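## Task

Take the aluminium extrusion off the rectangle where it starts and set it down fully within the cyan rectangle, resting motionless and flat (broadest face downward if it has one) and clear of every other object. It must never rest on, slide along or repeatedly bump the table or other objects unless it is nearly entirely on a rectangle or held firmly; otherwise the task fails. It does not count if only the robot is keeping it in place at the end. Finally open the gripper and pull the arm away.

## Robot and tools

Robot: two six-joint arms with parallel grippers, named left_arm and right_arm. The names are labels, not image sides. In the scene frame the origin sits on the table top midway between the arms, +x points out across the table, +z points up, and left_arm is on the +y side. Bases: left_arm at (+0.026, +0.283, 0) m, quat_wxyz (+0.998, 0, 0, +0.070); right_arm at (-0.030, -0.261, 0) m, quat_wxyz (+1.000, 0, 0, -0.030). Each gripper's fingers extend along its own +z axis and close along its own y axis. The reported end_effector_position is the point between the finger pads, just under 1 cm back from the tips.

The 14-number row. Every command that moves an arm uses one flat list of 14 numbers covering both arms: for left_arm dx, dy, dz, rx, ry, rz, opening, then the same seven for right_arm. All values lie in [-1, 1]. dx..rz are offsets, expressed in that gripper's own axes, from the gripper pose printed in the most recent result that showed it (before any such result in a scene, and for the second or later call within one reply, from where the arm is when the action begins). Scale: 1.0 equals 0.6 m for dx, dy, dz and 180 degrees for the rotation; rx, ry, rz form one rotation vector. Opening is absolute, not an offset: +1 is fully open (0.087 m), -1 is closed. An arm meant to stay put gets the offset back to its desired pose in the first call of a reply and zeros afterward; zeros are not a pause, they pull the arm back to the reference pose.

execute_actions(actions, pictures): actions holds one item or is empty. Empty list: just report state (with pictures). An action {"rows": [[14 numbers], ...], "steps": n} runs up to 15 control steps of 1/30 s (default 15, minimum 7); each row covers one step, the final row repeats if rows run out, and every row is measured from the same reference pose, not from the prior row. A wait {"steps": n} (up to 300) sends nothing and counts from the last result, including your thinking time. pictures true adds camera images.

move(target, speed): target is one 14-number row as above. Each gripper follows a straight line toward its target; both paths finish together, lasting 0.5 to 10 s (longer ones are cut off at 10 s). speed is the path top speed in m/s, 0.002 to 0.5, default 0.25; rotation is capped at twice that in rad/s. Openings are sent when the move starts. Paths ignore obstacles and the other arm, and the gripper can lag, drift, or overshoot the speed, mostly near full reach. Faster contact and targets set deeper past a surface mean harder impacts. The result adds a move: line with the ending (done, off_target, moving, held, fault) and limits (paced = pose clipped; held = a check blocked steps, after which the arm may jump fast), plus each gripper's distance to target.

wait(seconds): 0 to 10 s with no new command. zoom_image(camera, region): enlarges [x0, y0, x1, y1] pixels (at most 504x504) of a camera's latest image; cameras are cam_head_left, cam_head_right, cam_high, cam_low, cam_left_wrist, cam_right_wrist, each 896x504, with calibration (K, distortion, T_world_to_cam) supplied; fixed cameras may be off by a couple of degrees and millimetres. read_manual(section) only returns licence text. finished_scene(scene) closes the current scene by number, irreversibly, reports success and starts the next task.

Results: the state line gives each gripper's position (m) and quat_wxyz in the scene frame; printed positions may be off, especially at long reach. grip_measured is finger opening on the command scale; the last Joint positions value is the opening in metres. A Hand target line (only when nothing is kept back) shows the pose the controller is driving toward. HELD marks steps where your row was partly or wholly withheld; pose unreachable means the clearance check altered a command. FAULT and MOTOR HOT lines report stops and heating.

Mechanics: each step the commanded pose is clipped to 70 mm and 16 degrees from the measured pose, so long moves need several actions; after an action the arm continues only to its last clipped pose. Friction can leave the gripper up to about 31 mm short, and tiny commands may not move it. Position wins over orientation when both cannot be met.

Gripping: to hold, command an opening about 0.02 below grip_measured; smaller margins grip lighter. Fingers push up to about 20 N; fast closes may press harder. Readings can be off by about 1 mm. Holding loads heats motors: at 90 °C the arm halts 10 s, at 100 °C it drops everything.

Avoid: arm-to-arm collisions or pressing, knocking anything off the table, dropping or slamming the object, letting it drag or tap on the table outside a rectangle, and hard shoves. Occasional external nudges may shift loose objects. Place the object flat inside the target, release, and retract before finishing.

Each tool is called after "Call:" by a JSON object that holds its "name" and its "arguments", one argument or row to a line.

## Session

Call:
{"name": "execute_actions", "arguments": {
  "actions": []
}}

Scene clock: 0.00 s of 4200.00 s.
left_arm: end_effector_position=(+0.1777, -0.0614, +0.2898) grip_measured=+1.000 end_effector_quat_wxyz=(+0.288, +0.051, +0.913, -0.283) | right_arm: end_effector_position=(+0.4557, -0.1514, +0.1336) grip_measured=+1.000 end_effector_quat_wxyz=(+0.673, -0.557, +0.441, +0.209)
Joint positions: left_arm=[-1.326  1.434  1.635 -0.973 -0.258 -0.965  0.087] | right_arm=[-0.052  2.069  1.069  0.969 -1.315 -0.63   0.087]
Joint velocities: left_arm=[-0.007 -0.022 -0.007  0.007 -0.037  0.007  0.   ] | right_arm=[-0.007  0.002 -0.007 -0.007 -0.095  0.007  0.   ]
Motor temperatures (°C, as the motors report them): left_arm=[20 21 22 21 18 18] | right_arm=[18 22 20 21 20 19]
Hand target (left_arm): +0.178, -0.061, +0.290; +0.288, +0.051, +0.913, -0.283
Hand target (right_arm): +0.456, -0.151, +0.134; +0.673, -0.557, +0.441, +0.209
camera_calibration (this result's frames):
cam_left_wrist: T_world_to_cam=[[-0.252135, -0.836346, 0.486778, -0.143914], [-0.910332, 0.375609, 0.173821, 0.153877], [-0.328213, -0.399303, -0.856057, 0.429674], [0, 0, 0, 1]] pos_world=[0.244818, -0.00658913, 0.411132]
cam_right_wrist: T_world_to_cam=[[0.765962, -0.31709, 0.559245, -0.474528], [0.0286289, -0.852212, -0.522412, -0.0586826], [0.642248, 0.416159, -0.643685, 0.00221017], [0, 0, 0, 1]] pos_world=[0.363731, -0.201398, 0.236144]

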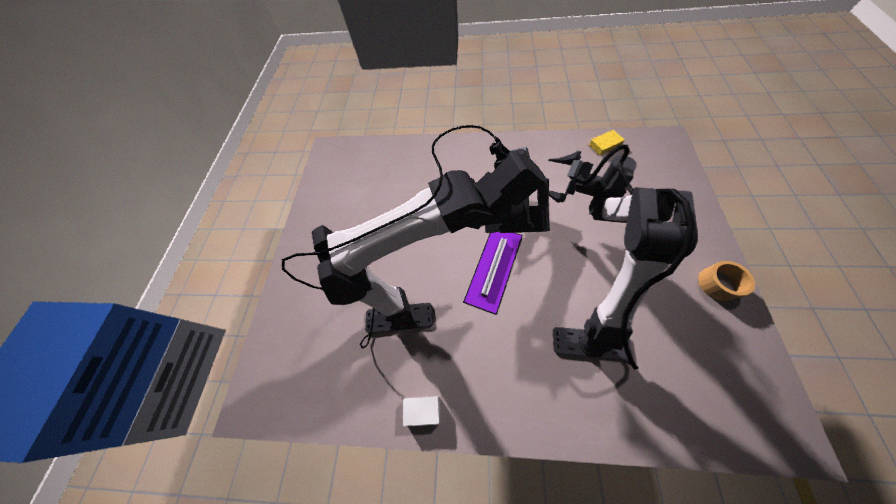

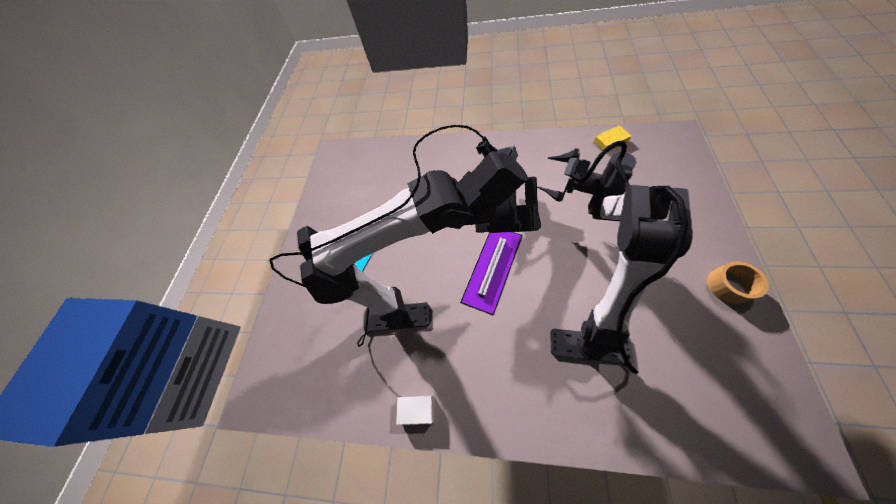

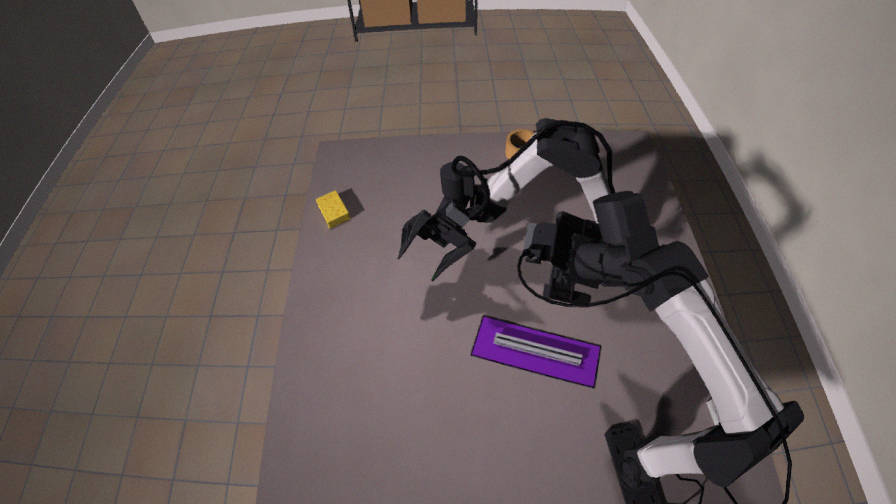

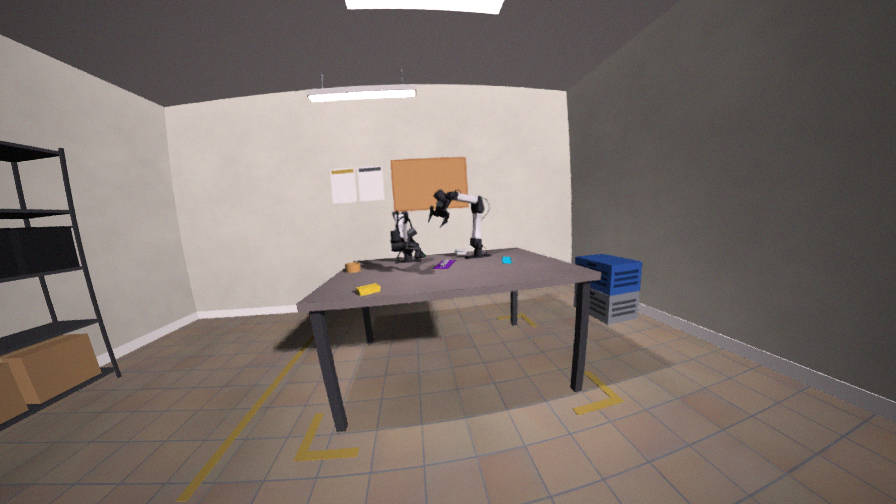

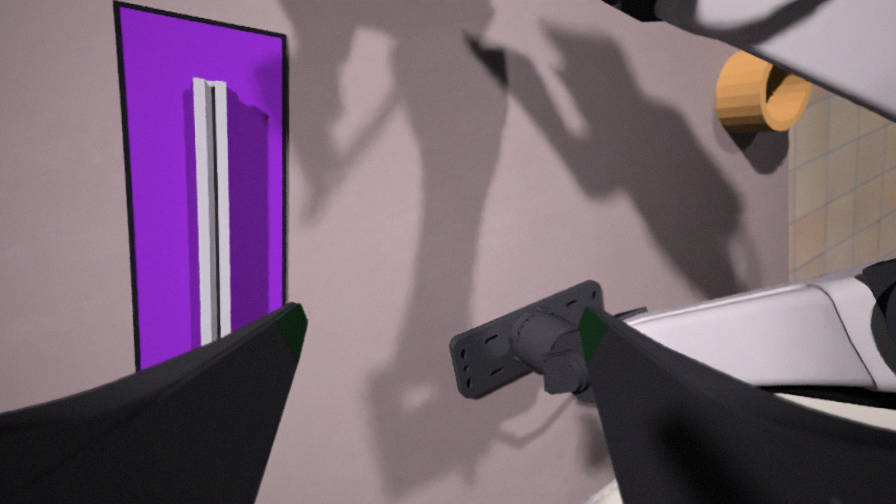

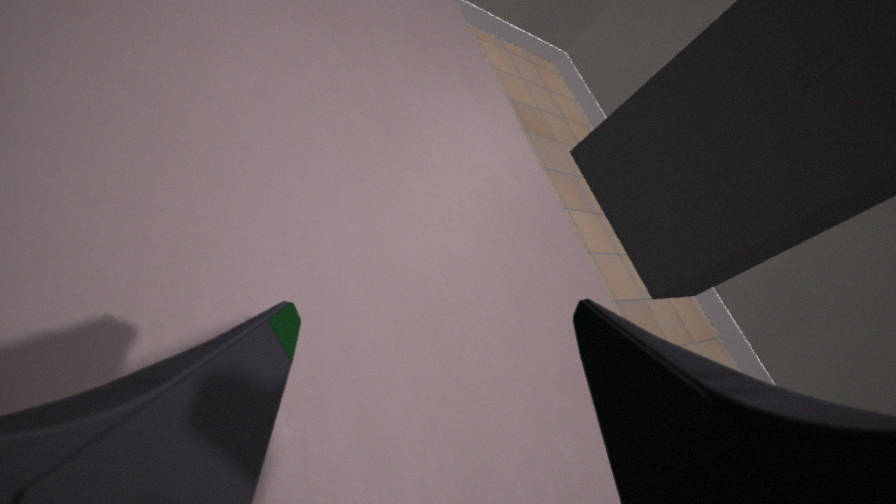

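Call:
{"name": "zoom_image", "arguments": {
  "camera": "cam_head_left",
  "region": [440, 220, 560, 320]
}}

Call:
{"name": "zoom_image", "arguments": {
  "camera": "cam_head_right",
  "region": [300, 220, 540, 340]
}}

Call:
{"name": "zoom_image", "arguments": {
  "camera": "cam_high",
  "region": [460, 300, 620, 400]
}}

Call:
{"name": "zoom_image", "arguments": {
  "camera": "cam_low",
  "region": [420, 230, 560, 290]
}}

Region (440, 220, 560, 320) of cam_head_left's 896x504 image, scaled by 4.200, with more detail than that image has.

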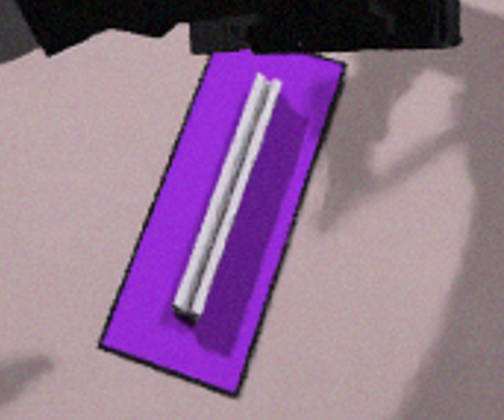

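Region (300, 220, 540, 340) of cam_head_right's 896x504 image, scaled by 2.100, with more detail than that image has.

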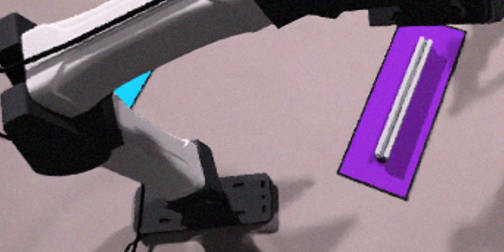

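Region (460, 300, 620, 400) of cam_high's 896x504 image, scaled by 3.150, with more detail than that image has; it fills the top 315 rows of this view, and the rest is white.

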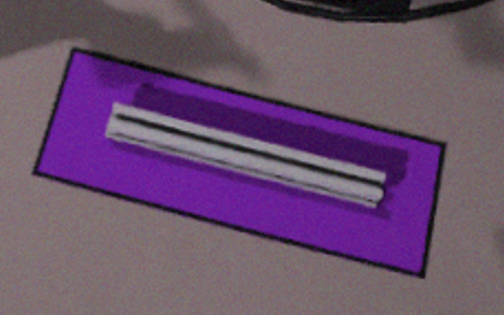

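Region (420, 230, 560, 290) of cam_low's 896x504 image, scaled by 3.600, with more detail than that image has; it fills the top 216 rows of this view, and the rest is white.

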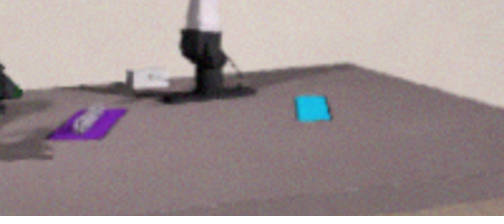

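Call:
{"name": "move", "arguments": {
  "target": [0.1504, 0.2132, 0.1907, -0.1498, 0.2189, 0.0725, 0.5, 0, 0, 0, 0, 0, 0, 1],
  "speed": 0.25
}}

Scene clock: 5.37 s of 4200.00 s.
left_arm: end_effector_position=(+0.1894, -0.0218, +0.0957) grip_measured=+0.500 end_effector_quat_wxyz=(+0.003, +0.177, +0.984, +0.002) | right_arm: end_effector_position=(+0.4557, -0.1514, +0.1336) grip_measured=+1.000 end_effector_quat_wxyz=(+0.673, -0.557, +0.441, +0.209)
Joint positions: left_arm=[-1.148  1.984  1.705 -1.29  -0.006 -0.653  0.066] | right_arm=[-0.052  2.069  1.069  0.969 -1.315 -0.63   0.087]
Joint velocities: left_arm=[-0.012 -0.007 -0.012  0.007 -0.081 -0.051  0.001] | right_arm=[-0.007  0.007 -0.002 -0.007 -0.007 -0.037  0.   ]
Motor temperatures (°C, as the motors report them): left_arm=[20 21 23 21 18 18] | right_arm=[18 24 21 22 20 19]
Hand target (left_arm): +0.193, -0.023, +0.098; +0.000, +0.175, +0.985, -0.001
Hand target (right_arm): +0.456, -0.151, +0.134; +0.673, -0.557, +0.441, +0.209
Off the commanded pose (left_arm): 0.006 m, 0 deg.
Off the commanded pose (right_arm): 0.000 m, 0 deg.
Kept back: nothing.
After step 90, 0.10 s passed at rest.
move: done
camera_calibration (this result's frames):
cam_left_wrist: T_world_to_cam=[[-0.345775, -0.938282, -0.0081904, 0.0494397], [-0.59916, 0.214068, 0.771481, 0.0637949], [-0.722113, 0.271666, -0.6362, 0.351311], [0, 0, 0, 1]] pos_world=[0.309004, -0.0627075, 0.174692]
cam_right_wrist: T_world_to_cam=[[0.765962, -0.31709, 0.559245, -0.474528], [0.0286289, -0.852212, -0.522412, -0.0586826], [0.642248, 0.416159, -0.643685, 0.00221017], [0, 0, 0, 1]] pos_world=[0.363731, -0.201398, 0.236144]

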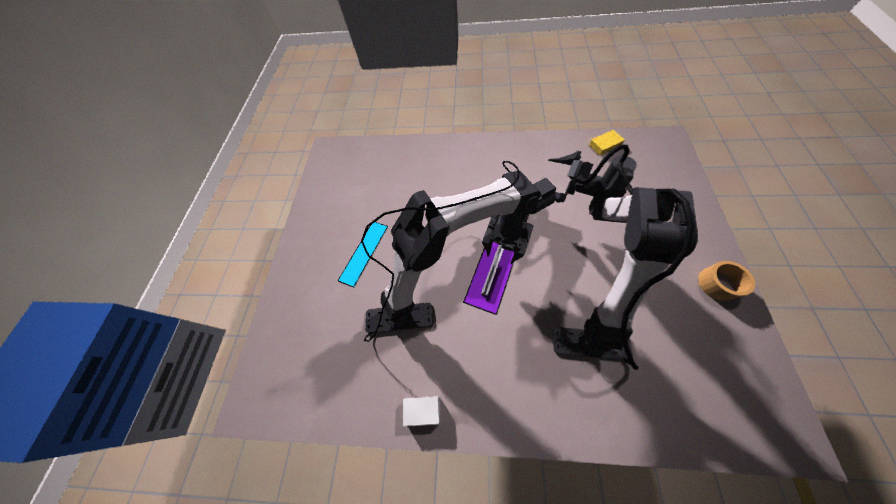

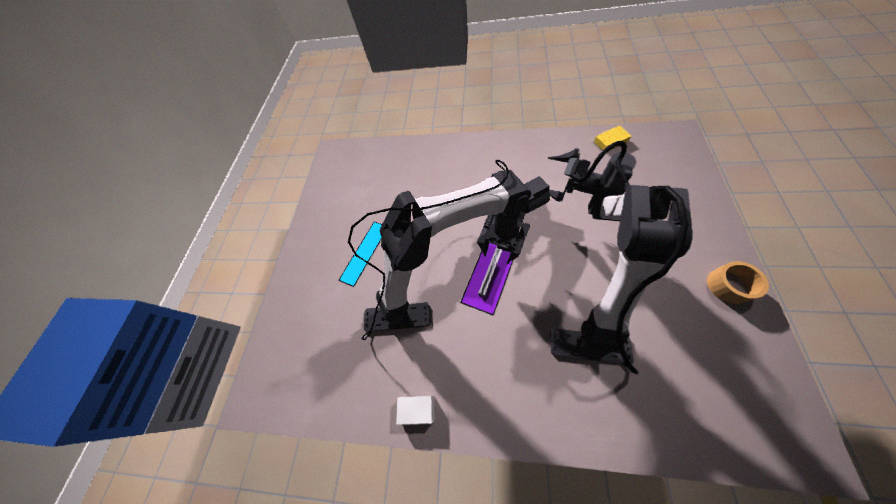

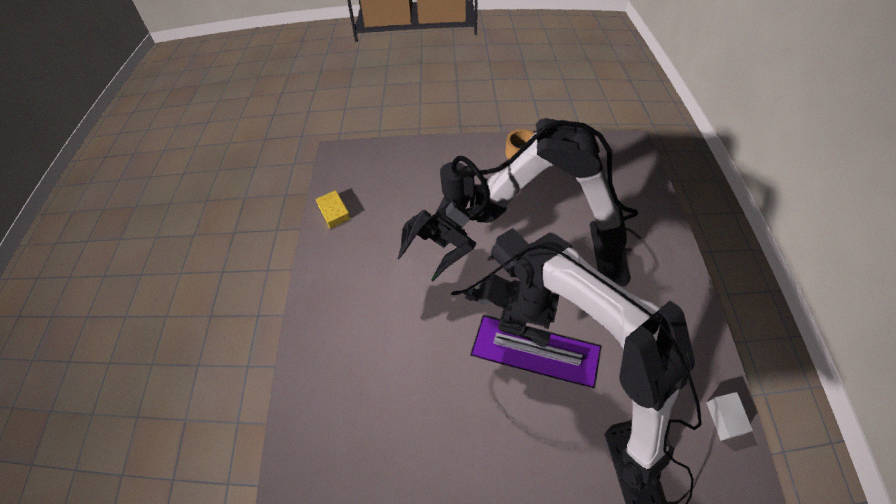

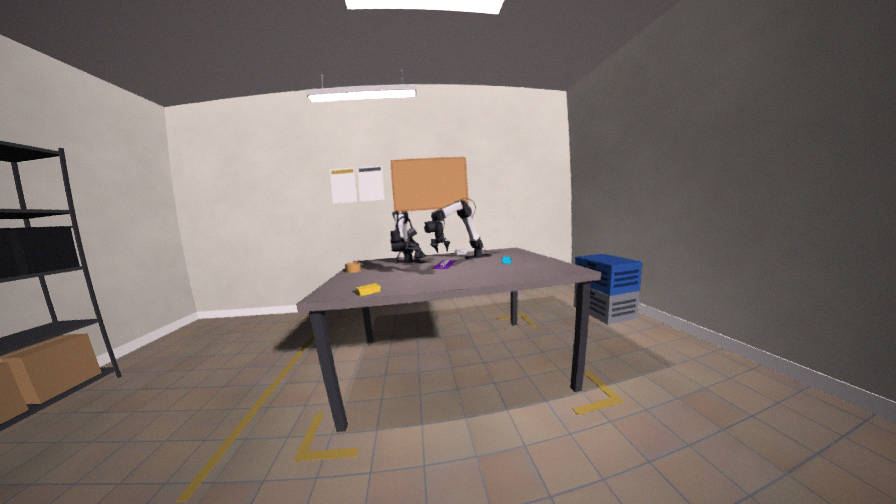

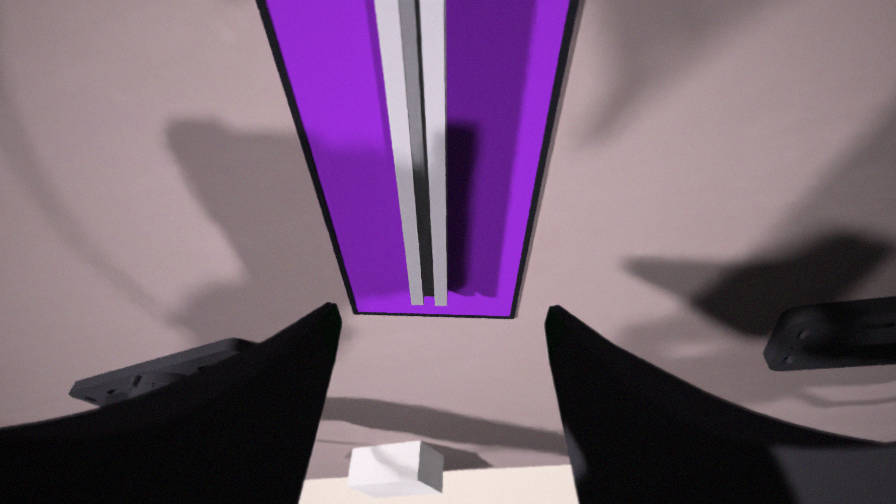

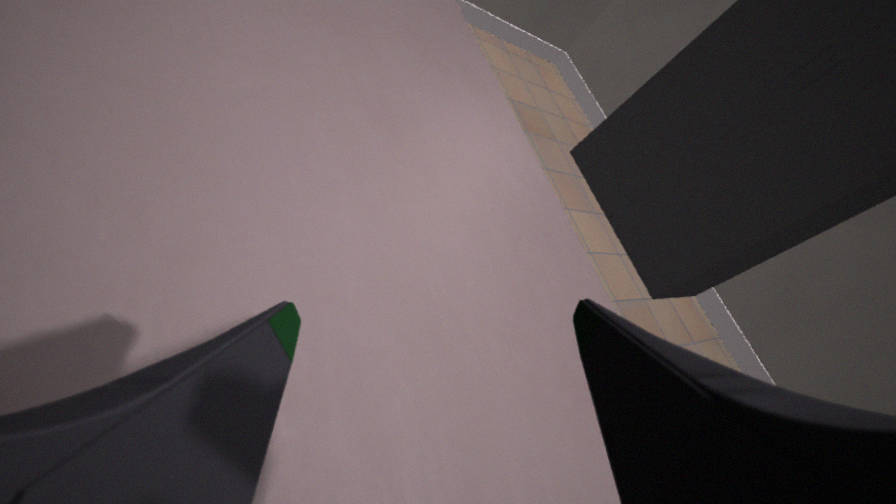

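Call:
{"name": "zoom_image", "arguments": {
  "camera": "cam_head_left",
  "region": [320, 210, 420, 300]
}}

Call:
{"name": "move", "arguments": {
  "target": [0.012, 0.0175, 0.125, 0, 0, 0, 0.5, 0, 0, 0, 0, 0, 0, 1],
  "speed": 0.12
}}

Region (320, 210, 420, 300) of cam_head_left's 896x504 image, scaled by 5.040, with more detail than that image has; it fills the top 454 rows of this view, and the rest is white.

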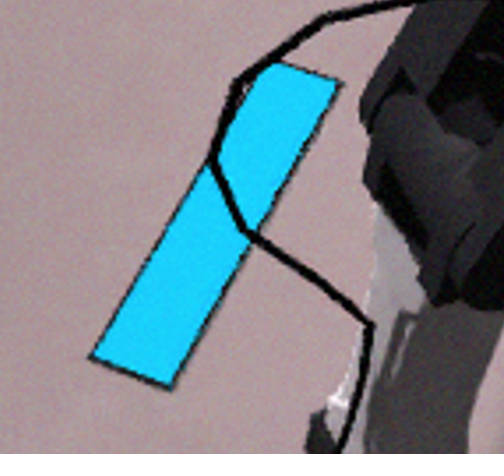

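Scene clock: 7.47 s of 4200.00 s.
left_arm: end_effector_position=(+0.1839, -0.0128, +0.0274) grip_measured=+0.500 end_effector_quat_wxyz=(+0.005, +0.181, +0.984, -0.001) | right_arm: end_effector_position=(+0.4557, -0.1514, +0.1336) grip_measured=+1.000 end_effector_quat_wxyz=(+0.673, -0.557, +0.441, +0.209)
Joint positions: left_arm=[-1.148  1.984  1.43  -1.008 -0.006 -0.645  0.066] | right_arm=[-0.052  2.069  1.069  0.969 -1.315 -0.63   0.087]
Joint velocities: left_arm=[-0.007  0.007  0.007 -0.051 -0.007 -0.066  0.   ] | right_arm=[-0.012  0.007  0.002 -0.037 -0.037 -0.007  0.   ]
Motor temperatures (°C, as the motors report them): left_arm=[20 22 23 21 18 18] | right_arm=[18 25 21 23 20 19]
Hand target (left_arm): +0.187, -0.009, +0.021; +0.002, +0.177, +0.984, +0.002
Hand target (right_arm): +0.456, -0.151, +0.134; +0.673, -0.557, +0.441, +0.209
Off the commanded pose (left_arm): 0.008 m, 1 deg.
Off the commanded pose (right_arm): 0.000 m, 0 deg.
Kept back: nothing.
move: done
camera_calibration (this result's frames):
cam_left_wrist: T_world_to_cam=[[-0.352548, -0.935787, -0.00354247, 0.0565889], [-0.600306, 0.223252, 0.767979, 0.111711], [-0.717874, 0.272876, -0.640465, 0.300816], [0, 0, 0, 1]] pos_world=[0.302959, -0.0540699, 0.107071]
cam_right_wrist: T_world_to_cam=[[0.765962, -0.31709, 0.559245, -0.474528], [0.0286289, -0.852212, -0.522412, -0.0586826], [0.642248, 0.416159, -0.643685, 0.00221017], [0, 0, 0, 1]] pos_world=[0.363731, -0.201398, 0.236144]

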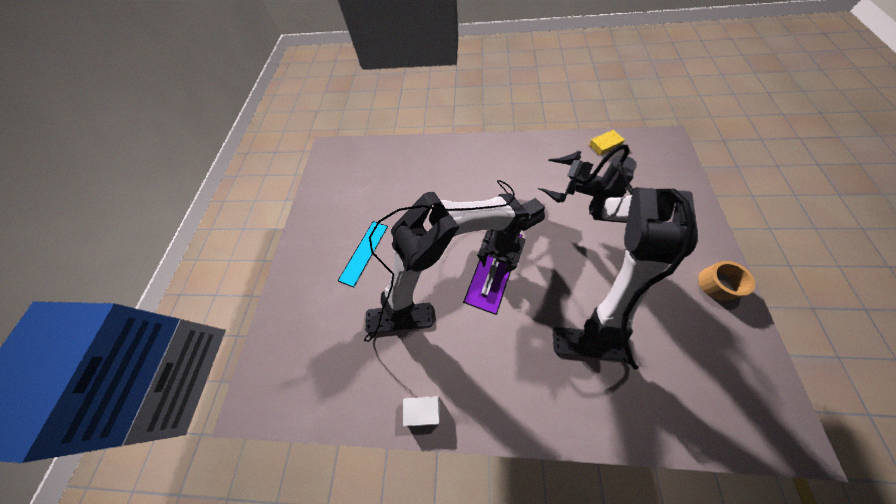

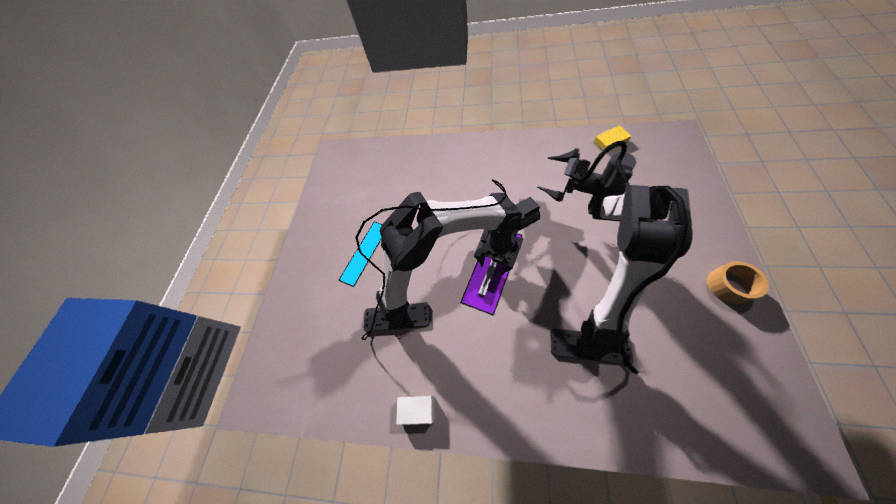

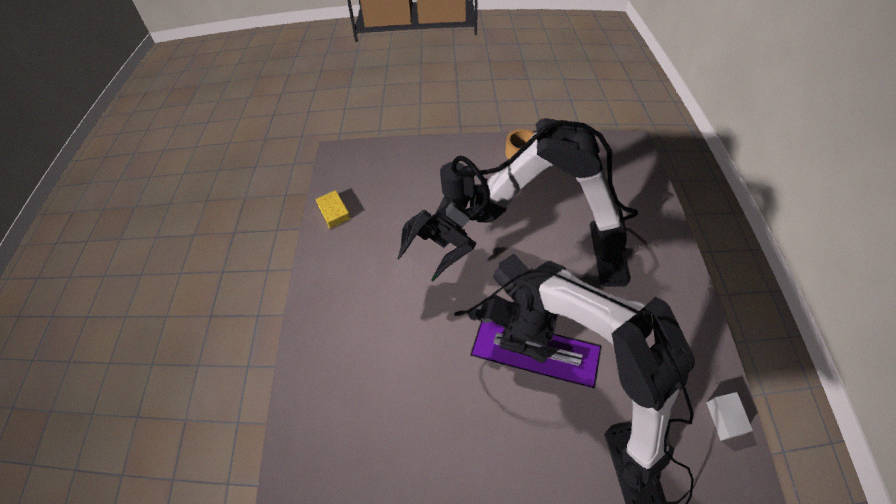

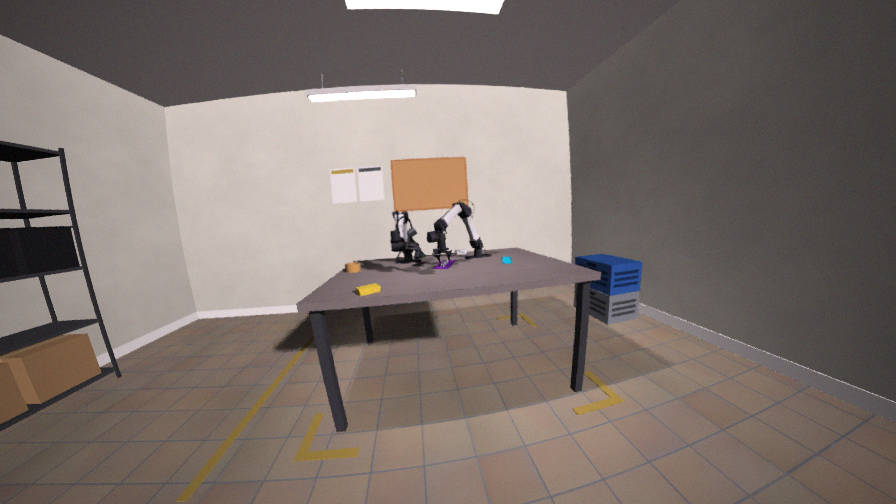

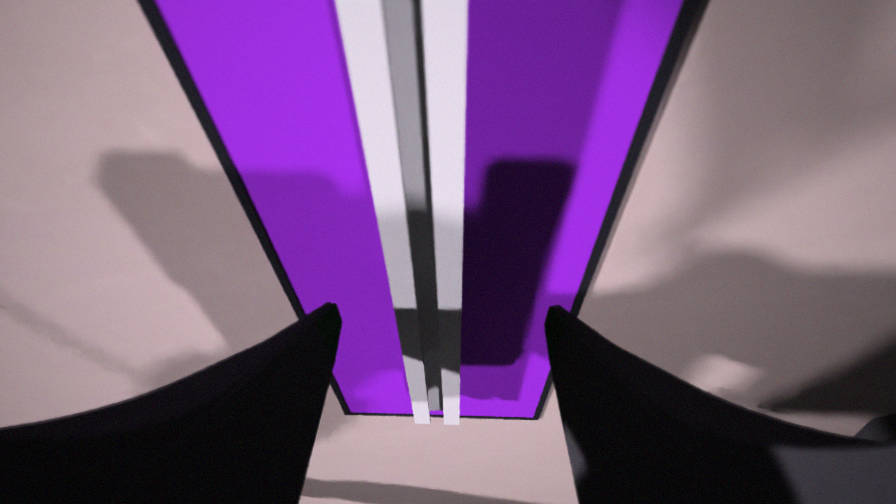

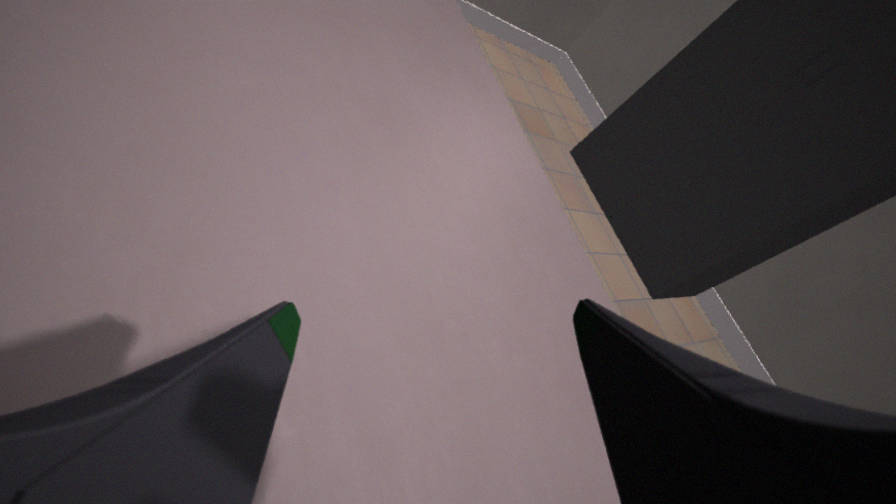

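Call:
{"name": "move", "arguments": {
  "target": [0, 0.012, 0.03, 0, 0, 0, 0.5, 0, 0, 0, 0, 0, 0, 1],
  "speed": 0.04
}}

Scene clock: 8.63 s of 4200.00 s.
left_arm: end_effector_position=(+0.1831, -0.0109, +0.0161) grip_measured=+0.500 end_effector_quat_wxyz=(+0.008, +0.186, +0.983, -0.004) | right_arm: end_effector_position=(+0.4557, -0.1514, +0.1336) grip_measured=+1.000 end_effector_quat_wxyz=(+0.673, -0.557, +0.441, +0.209)
Joint positions: left_arm=[-1.148  1.984  1.384 -0.954 -0.006 -0.635  0.066] | right_arm=[-0.052  2.069  1.069  0.969 -1.315 -0.63   0.087]
Joint velocities: left_arm=[-0.002 -0.002 -0.017  0.022  0.022  0.007 -0.   ] | right_arm=[ 0.002  0.012  0.017 -0.051 -0.037  0.007  0.   ]
Motor temperatures (°C, as the motors report them): left_arm=[20 22 23 21 18 18] | right_arm=[18 25 21 23 20 19]
Hand target (left_arm): +0.187, -0.006, +0.009; +0.005, +0.181, +0.984, -0.001
Hand target (right_arm): +0.456, -0.151, +0.134; +0.673, -0.557, +0.441, +0.209
Off the commanded pose (left_arm): 0.009 m, 1 deg.
Off the commanded pose (right_arm): 0.000 m, 0 deg.
Kept back: nothing.
move: done
camera_calibration (this result's frames):
cam_left_wrist: T_world_to_cam=[[-0.362162, -0.932115, 0.00112533, 0.0598201], [-0.601279, 0.234542, 0.763842, 0.119764], [-0.712252, 0.275957, -0.645403, 0.291574], [0, 0, 0, 1]] pos_world=[0.301351, -0.0527926, 0.0966344]
cam_right_wrist: T_world_to_cam=[[0.765962, -0.31709, 0.559245, -0.474528], [0.0286289, -0.852212, -0.522412, -0.0586826], [0.642248, 0.416159, -0.643685, 0.00221017], [0, 0, 0, 1]] pos_world=[0.363731, -0.201398, 0.236144]

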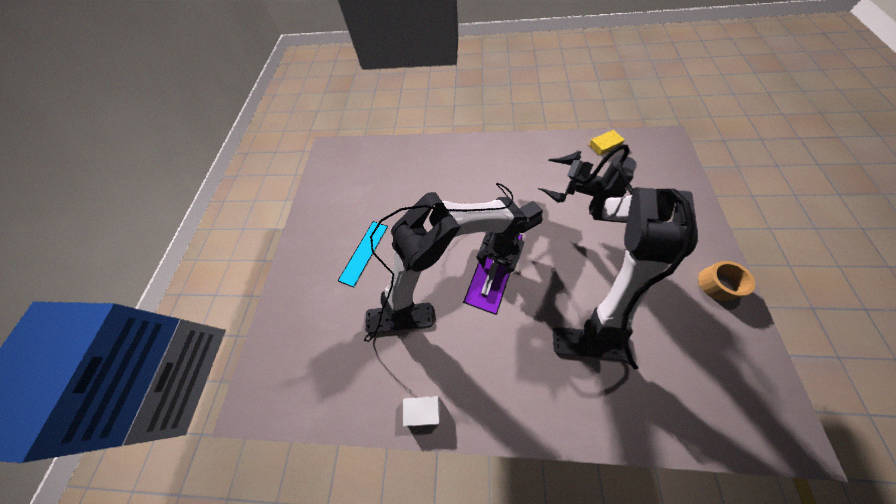

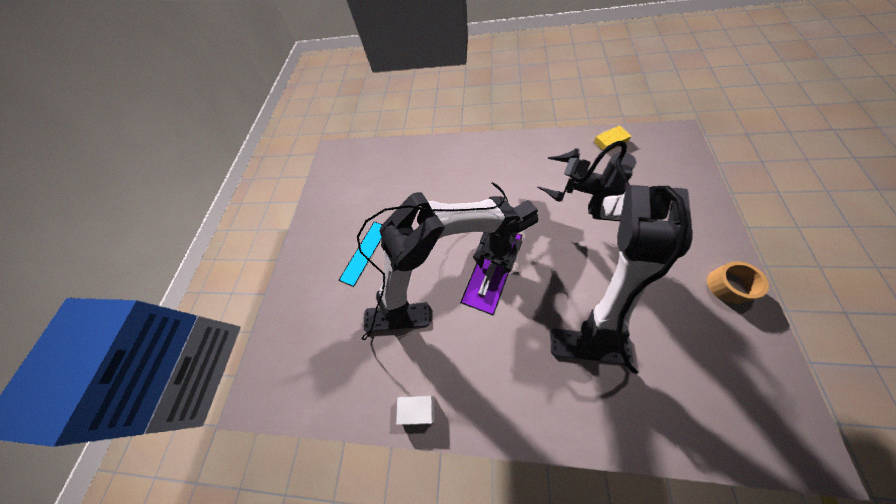

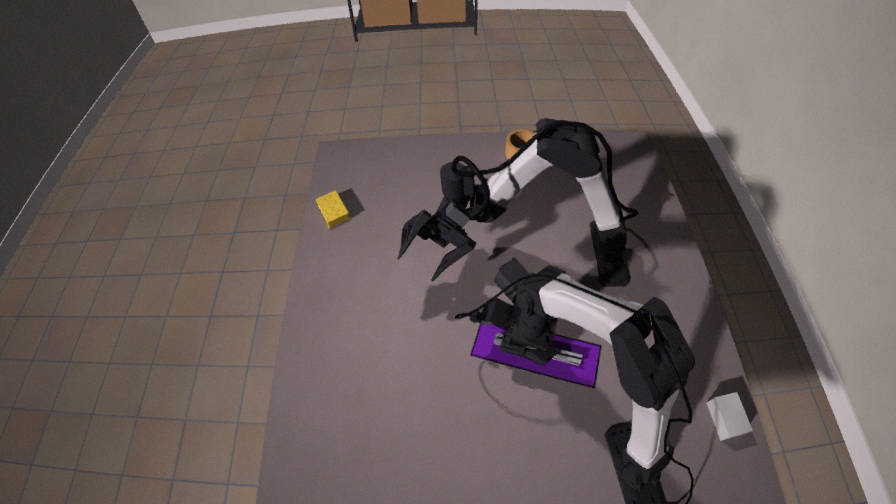

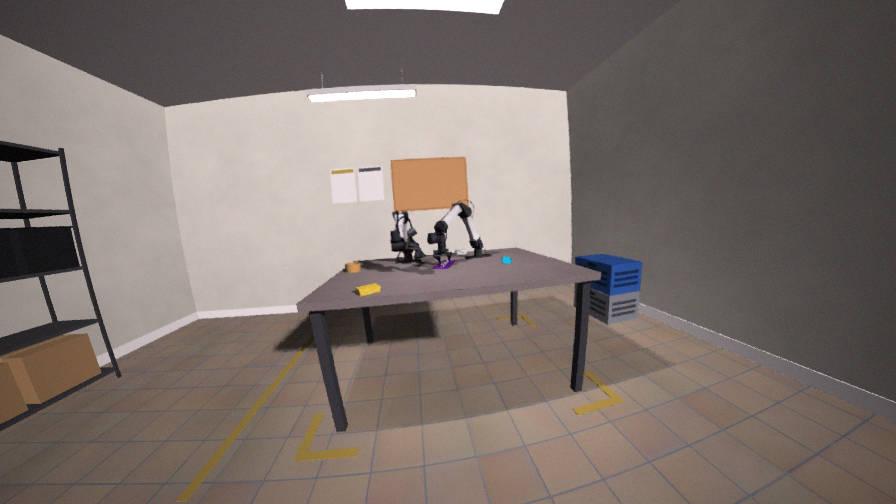

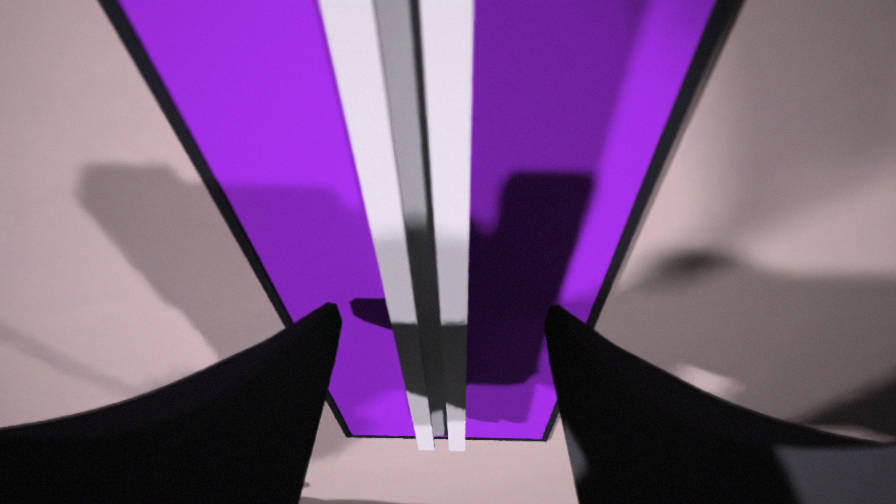

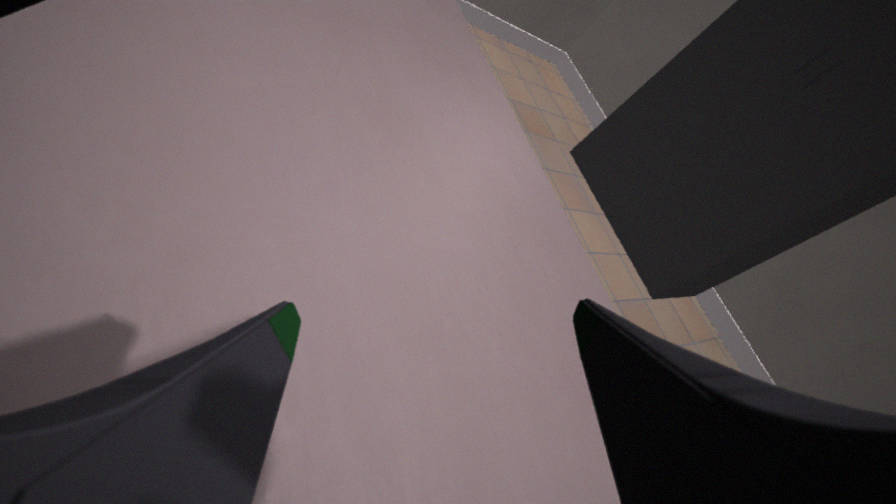

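Call:
{"name": "move", "arguments": {
  "target": [0, 0, 0, 0, 0, 0, -0.65, 0, 0, 0, 0, 0, 0, 1],
  "speed": 0.05
}}

Scene clock: 9.67 s of 4200.00 s.
left_arm: end_effector_position=(+0.1832, -0.0110, +0.0161) grip_measured=-0.551 end_effector_quat_wxyz=(+0.008, +0.186, +0.983, -0.004) | right_arm: end_effector_position=(+0.4557, -0.1514, +0.1336) grip_measured=+1.000 end_effector_quat_wxyz=(+0.673, -0.557, +0.441, +0.209)
Joint positions: left_arm=[-1.148  1.984  1.384 -0.953 -0.006 -0.635  0.02 ] | right_arm=[-0.052  2.069  1.069  0.969 -1.315 -0.63   0.087]
Joint velocities: left_arm=[-0.002 -0.022  0.012 -0.051 -0.037 -0.037 -0.   ] | right_arm=[-0.007  0.007  0.002  0.037 -0.125 -0.007  0.   ]
Motor temperatures (°C, as the motors report them): left_arm=[20 22 23 21 18 18] | right_arm=[18 26 21 23 20 19]
Hand target (left_arm): +0.183, -0.011, +0.016; +0.008, +0.186, +0.983, -0.004
Hand target (right_arm): +0.456, -0.151, +0.134; +0.673, -0.557, +0.441, +0.209
Off the commanded pose (left_arm): 0.000 m, 0 deg.
Off the commanded pose (right_arm): 0.000 m, 0 deg.
Kept back: nothing.
move: done
camera_calibration (this result's frames):
cam_left_wrist: T_world_to_cam=[[-0.362162, -0.932114, 0.00157981, 0.0596992], [-0.601589, 0.235034, 0.763446, 0.119949], [-0.711989, 0.275541, -0.64587, 0.291632], [0, 0, 0, 1]] pos_world=[0.30142, -0.0529021, 0.0966872]
cam_right_wrist: T_world_to_cam=[[0.765962, -0.31709, 0.559245, -0.474528], [0.0286289, -0.852212, -0.522412, -0.0586826], [0.642248, 0.416159, -0.643685, 0.00221017], [0, 0, 0, 1]] pos_world=[0.363731, -0.201398, 0.236144]

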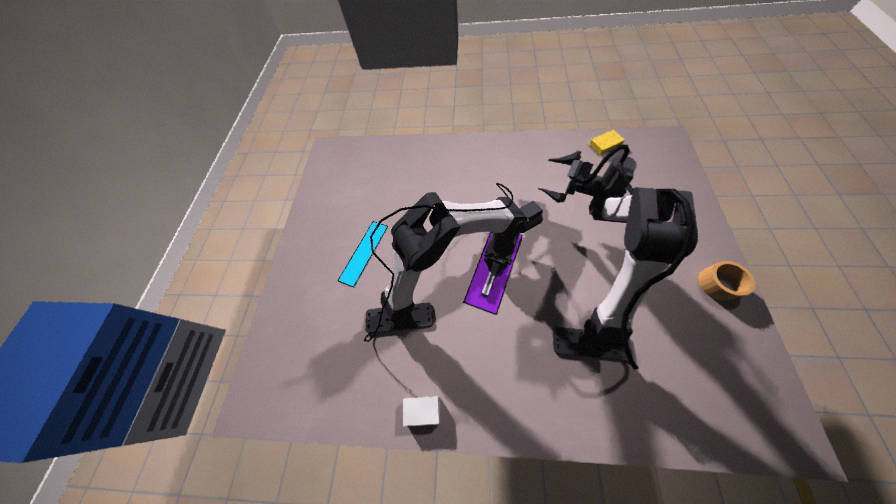

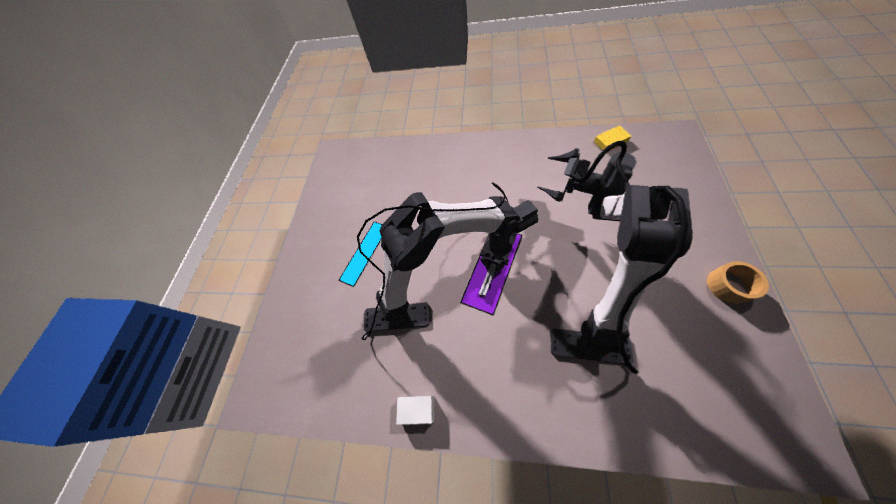

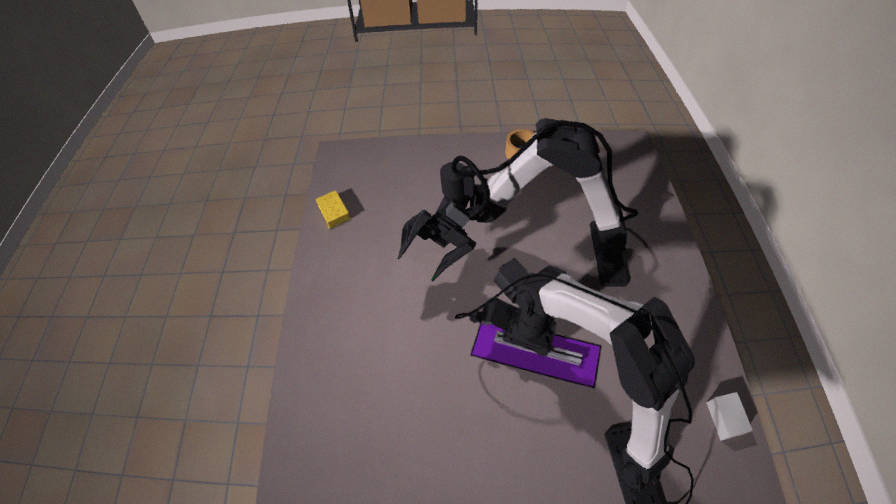

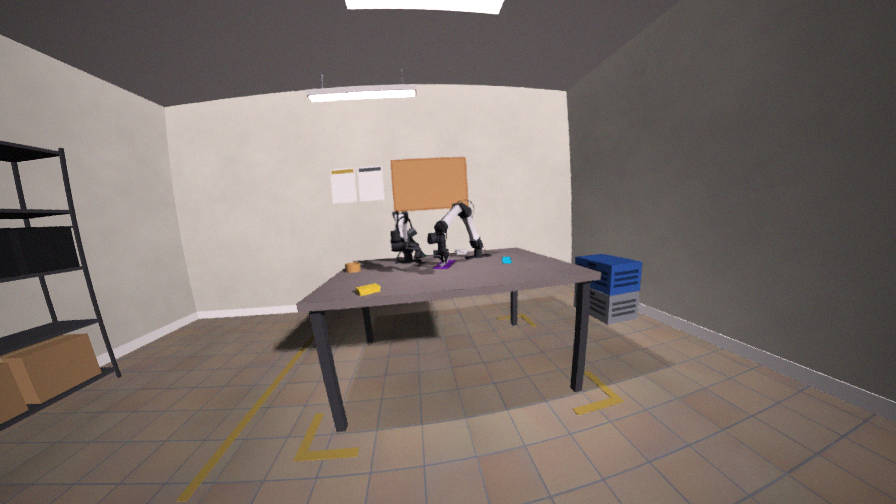

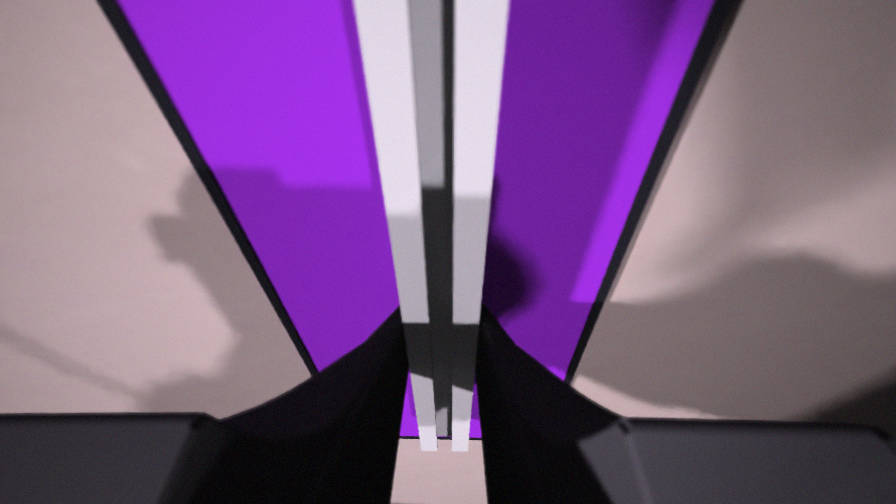

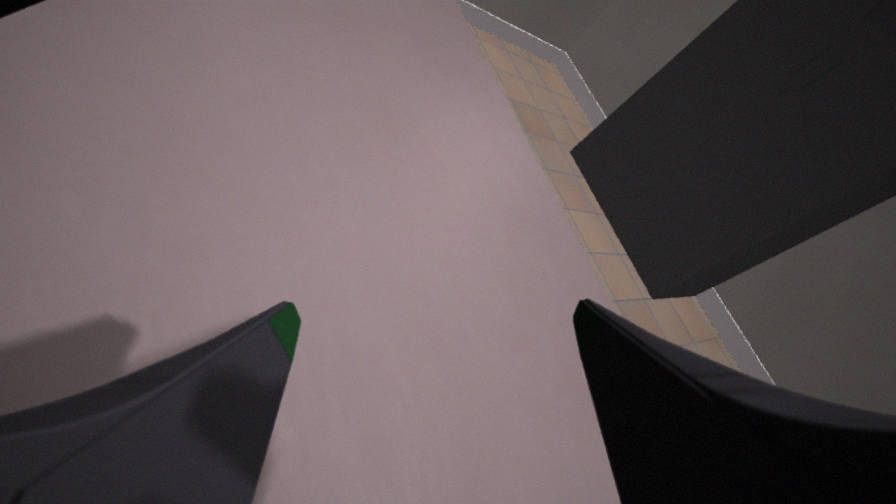

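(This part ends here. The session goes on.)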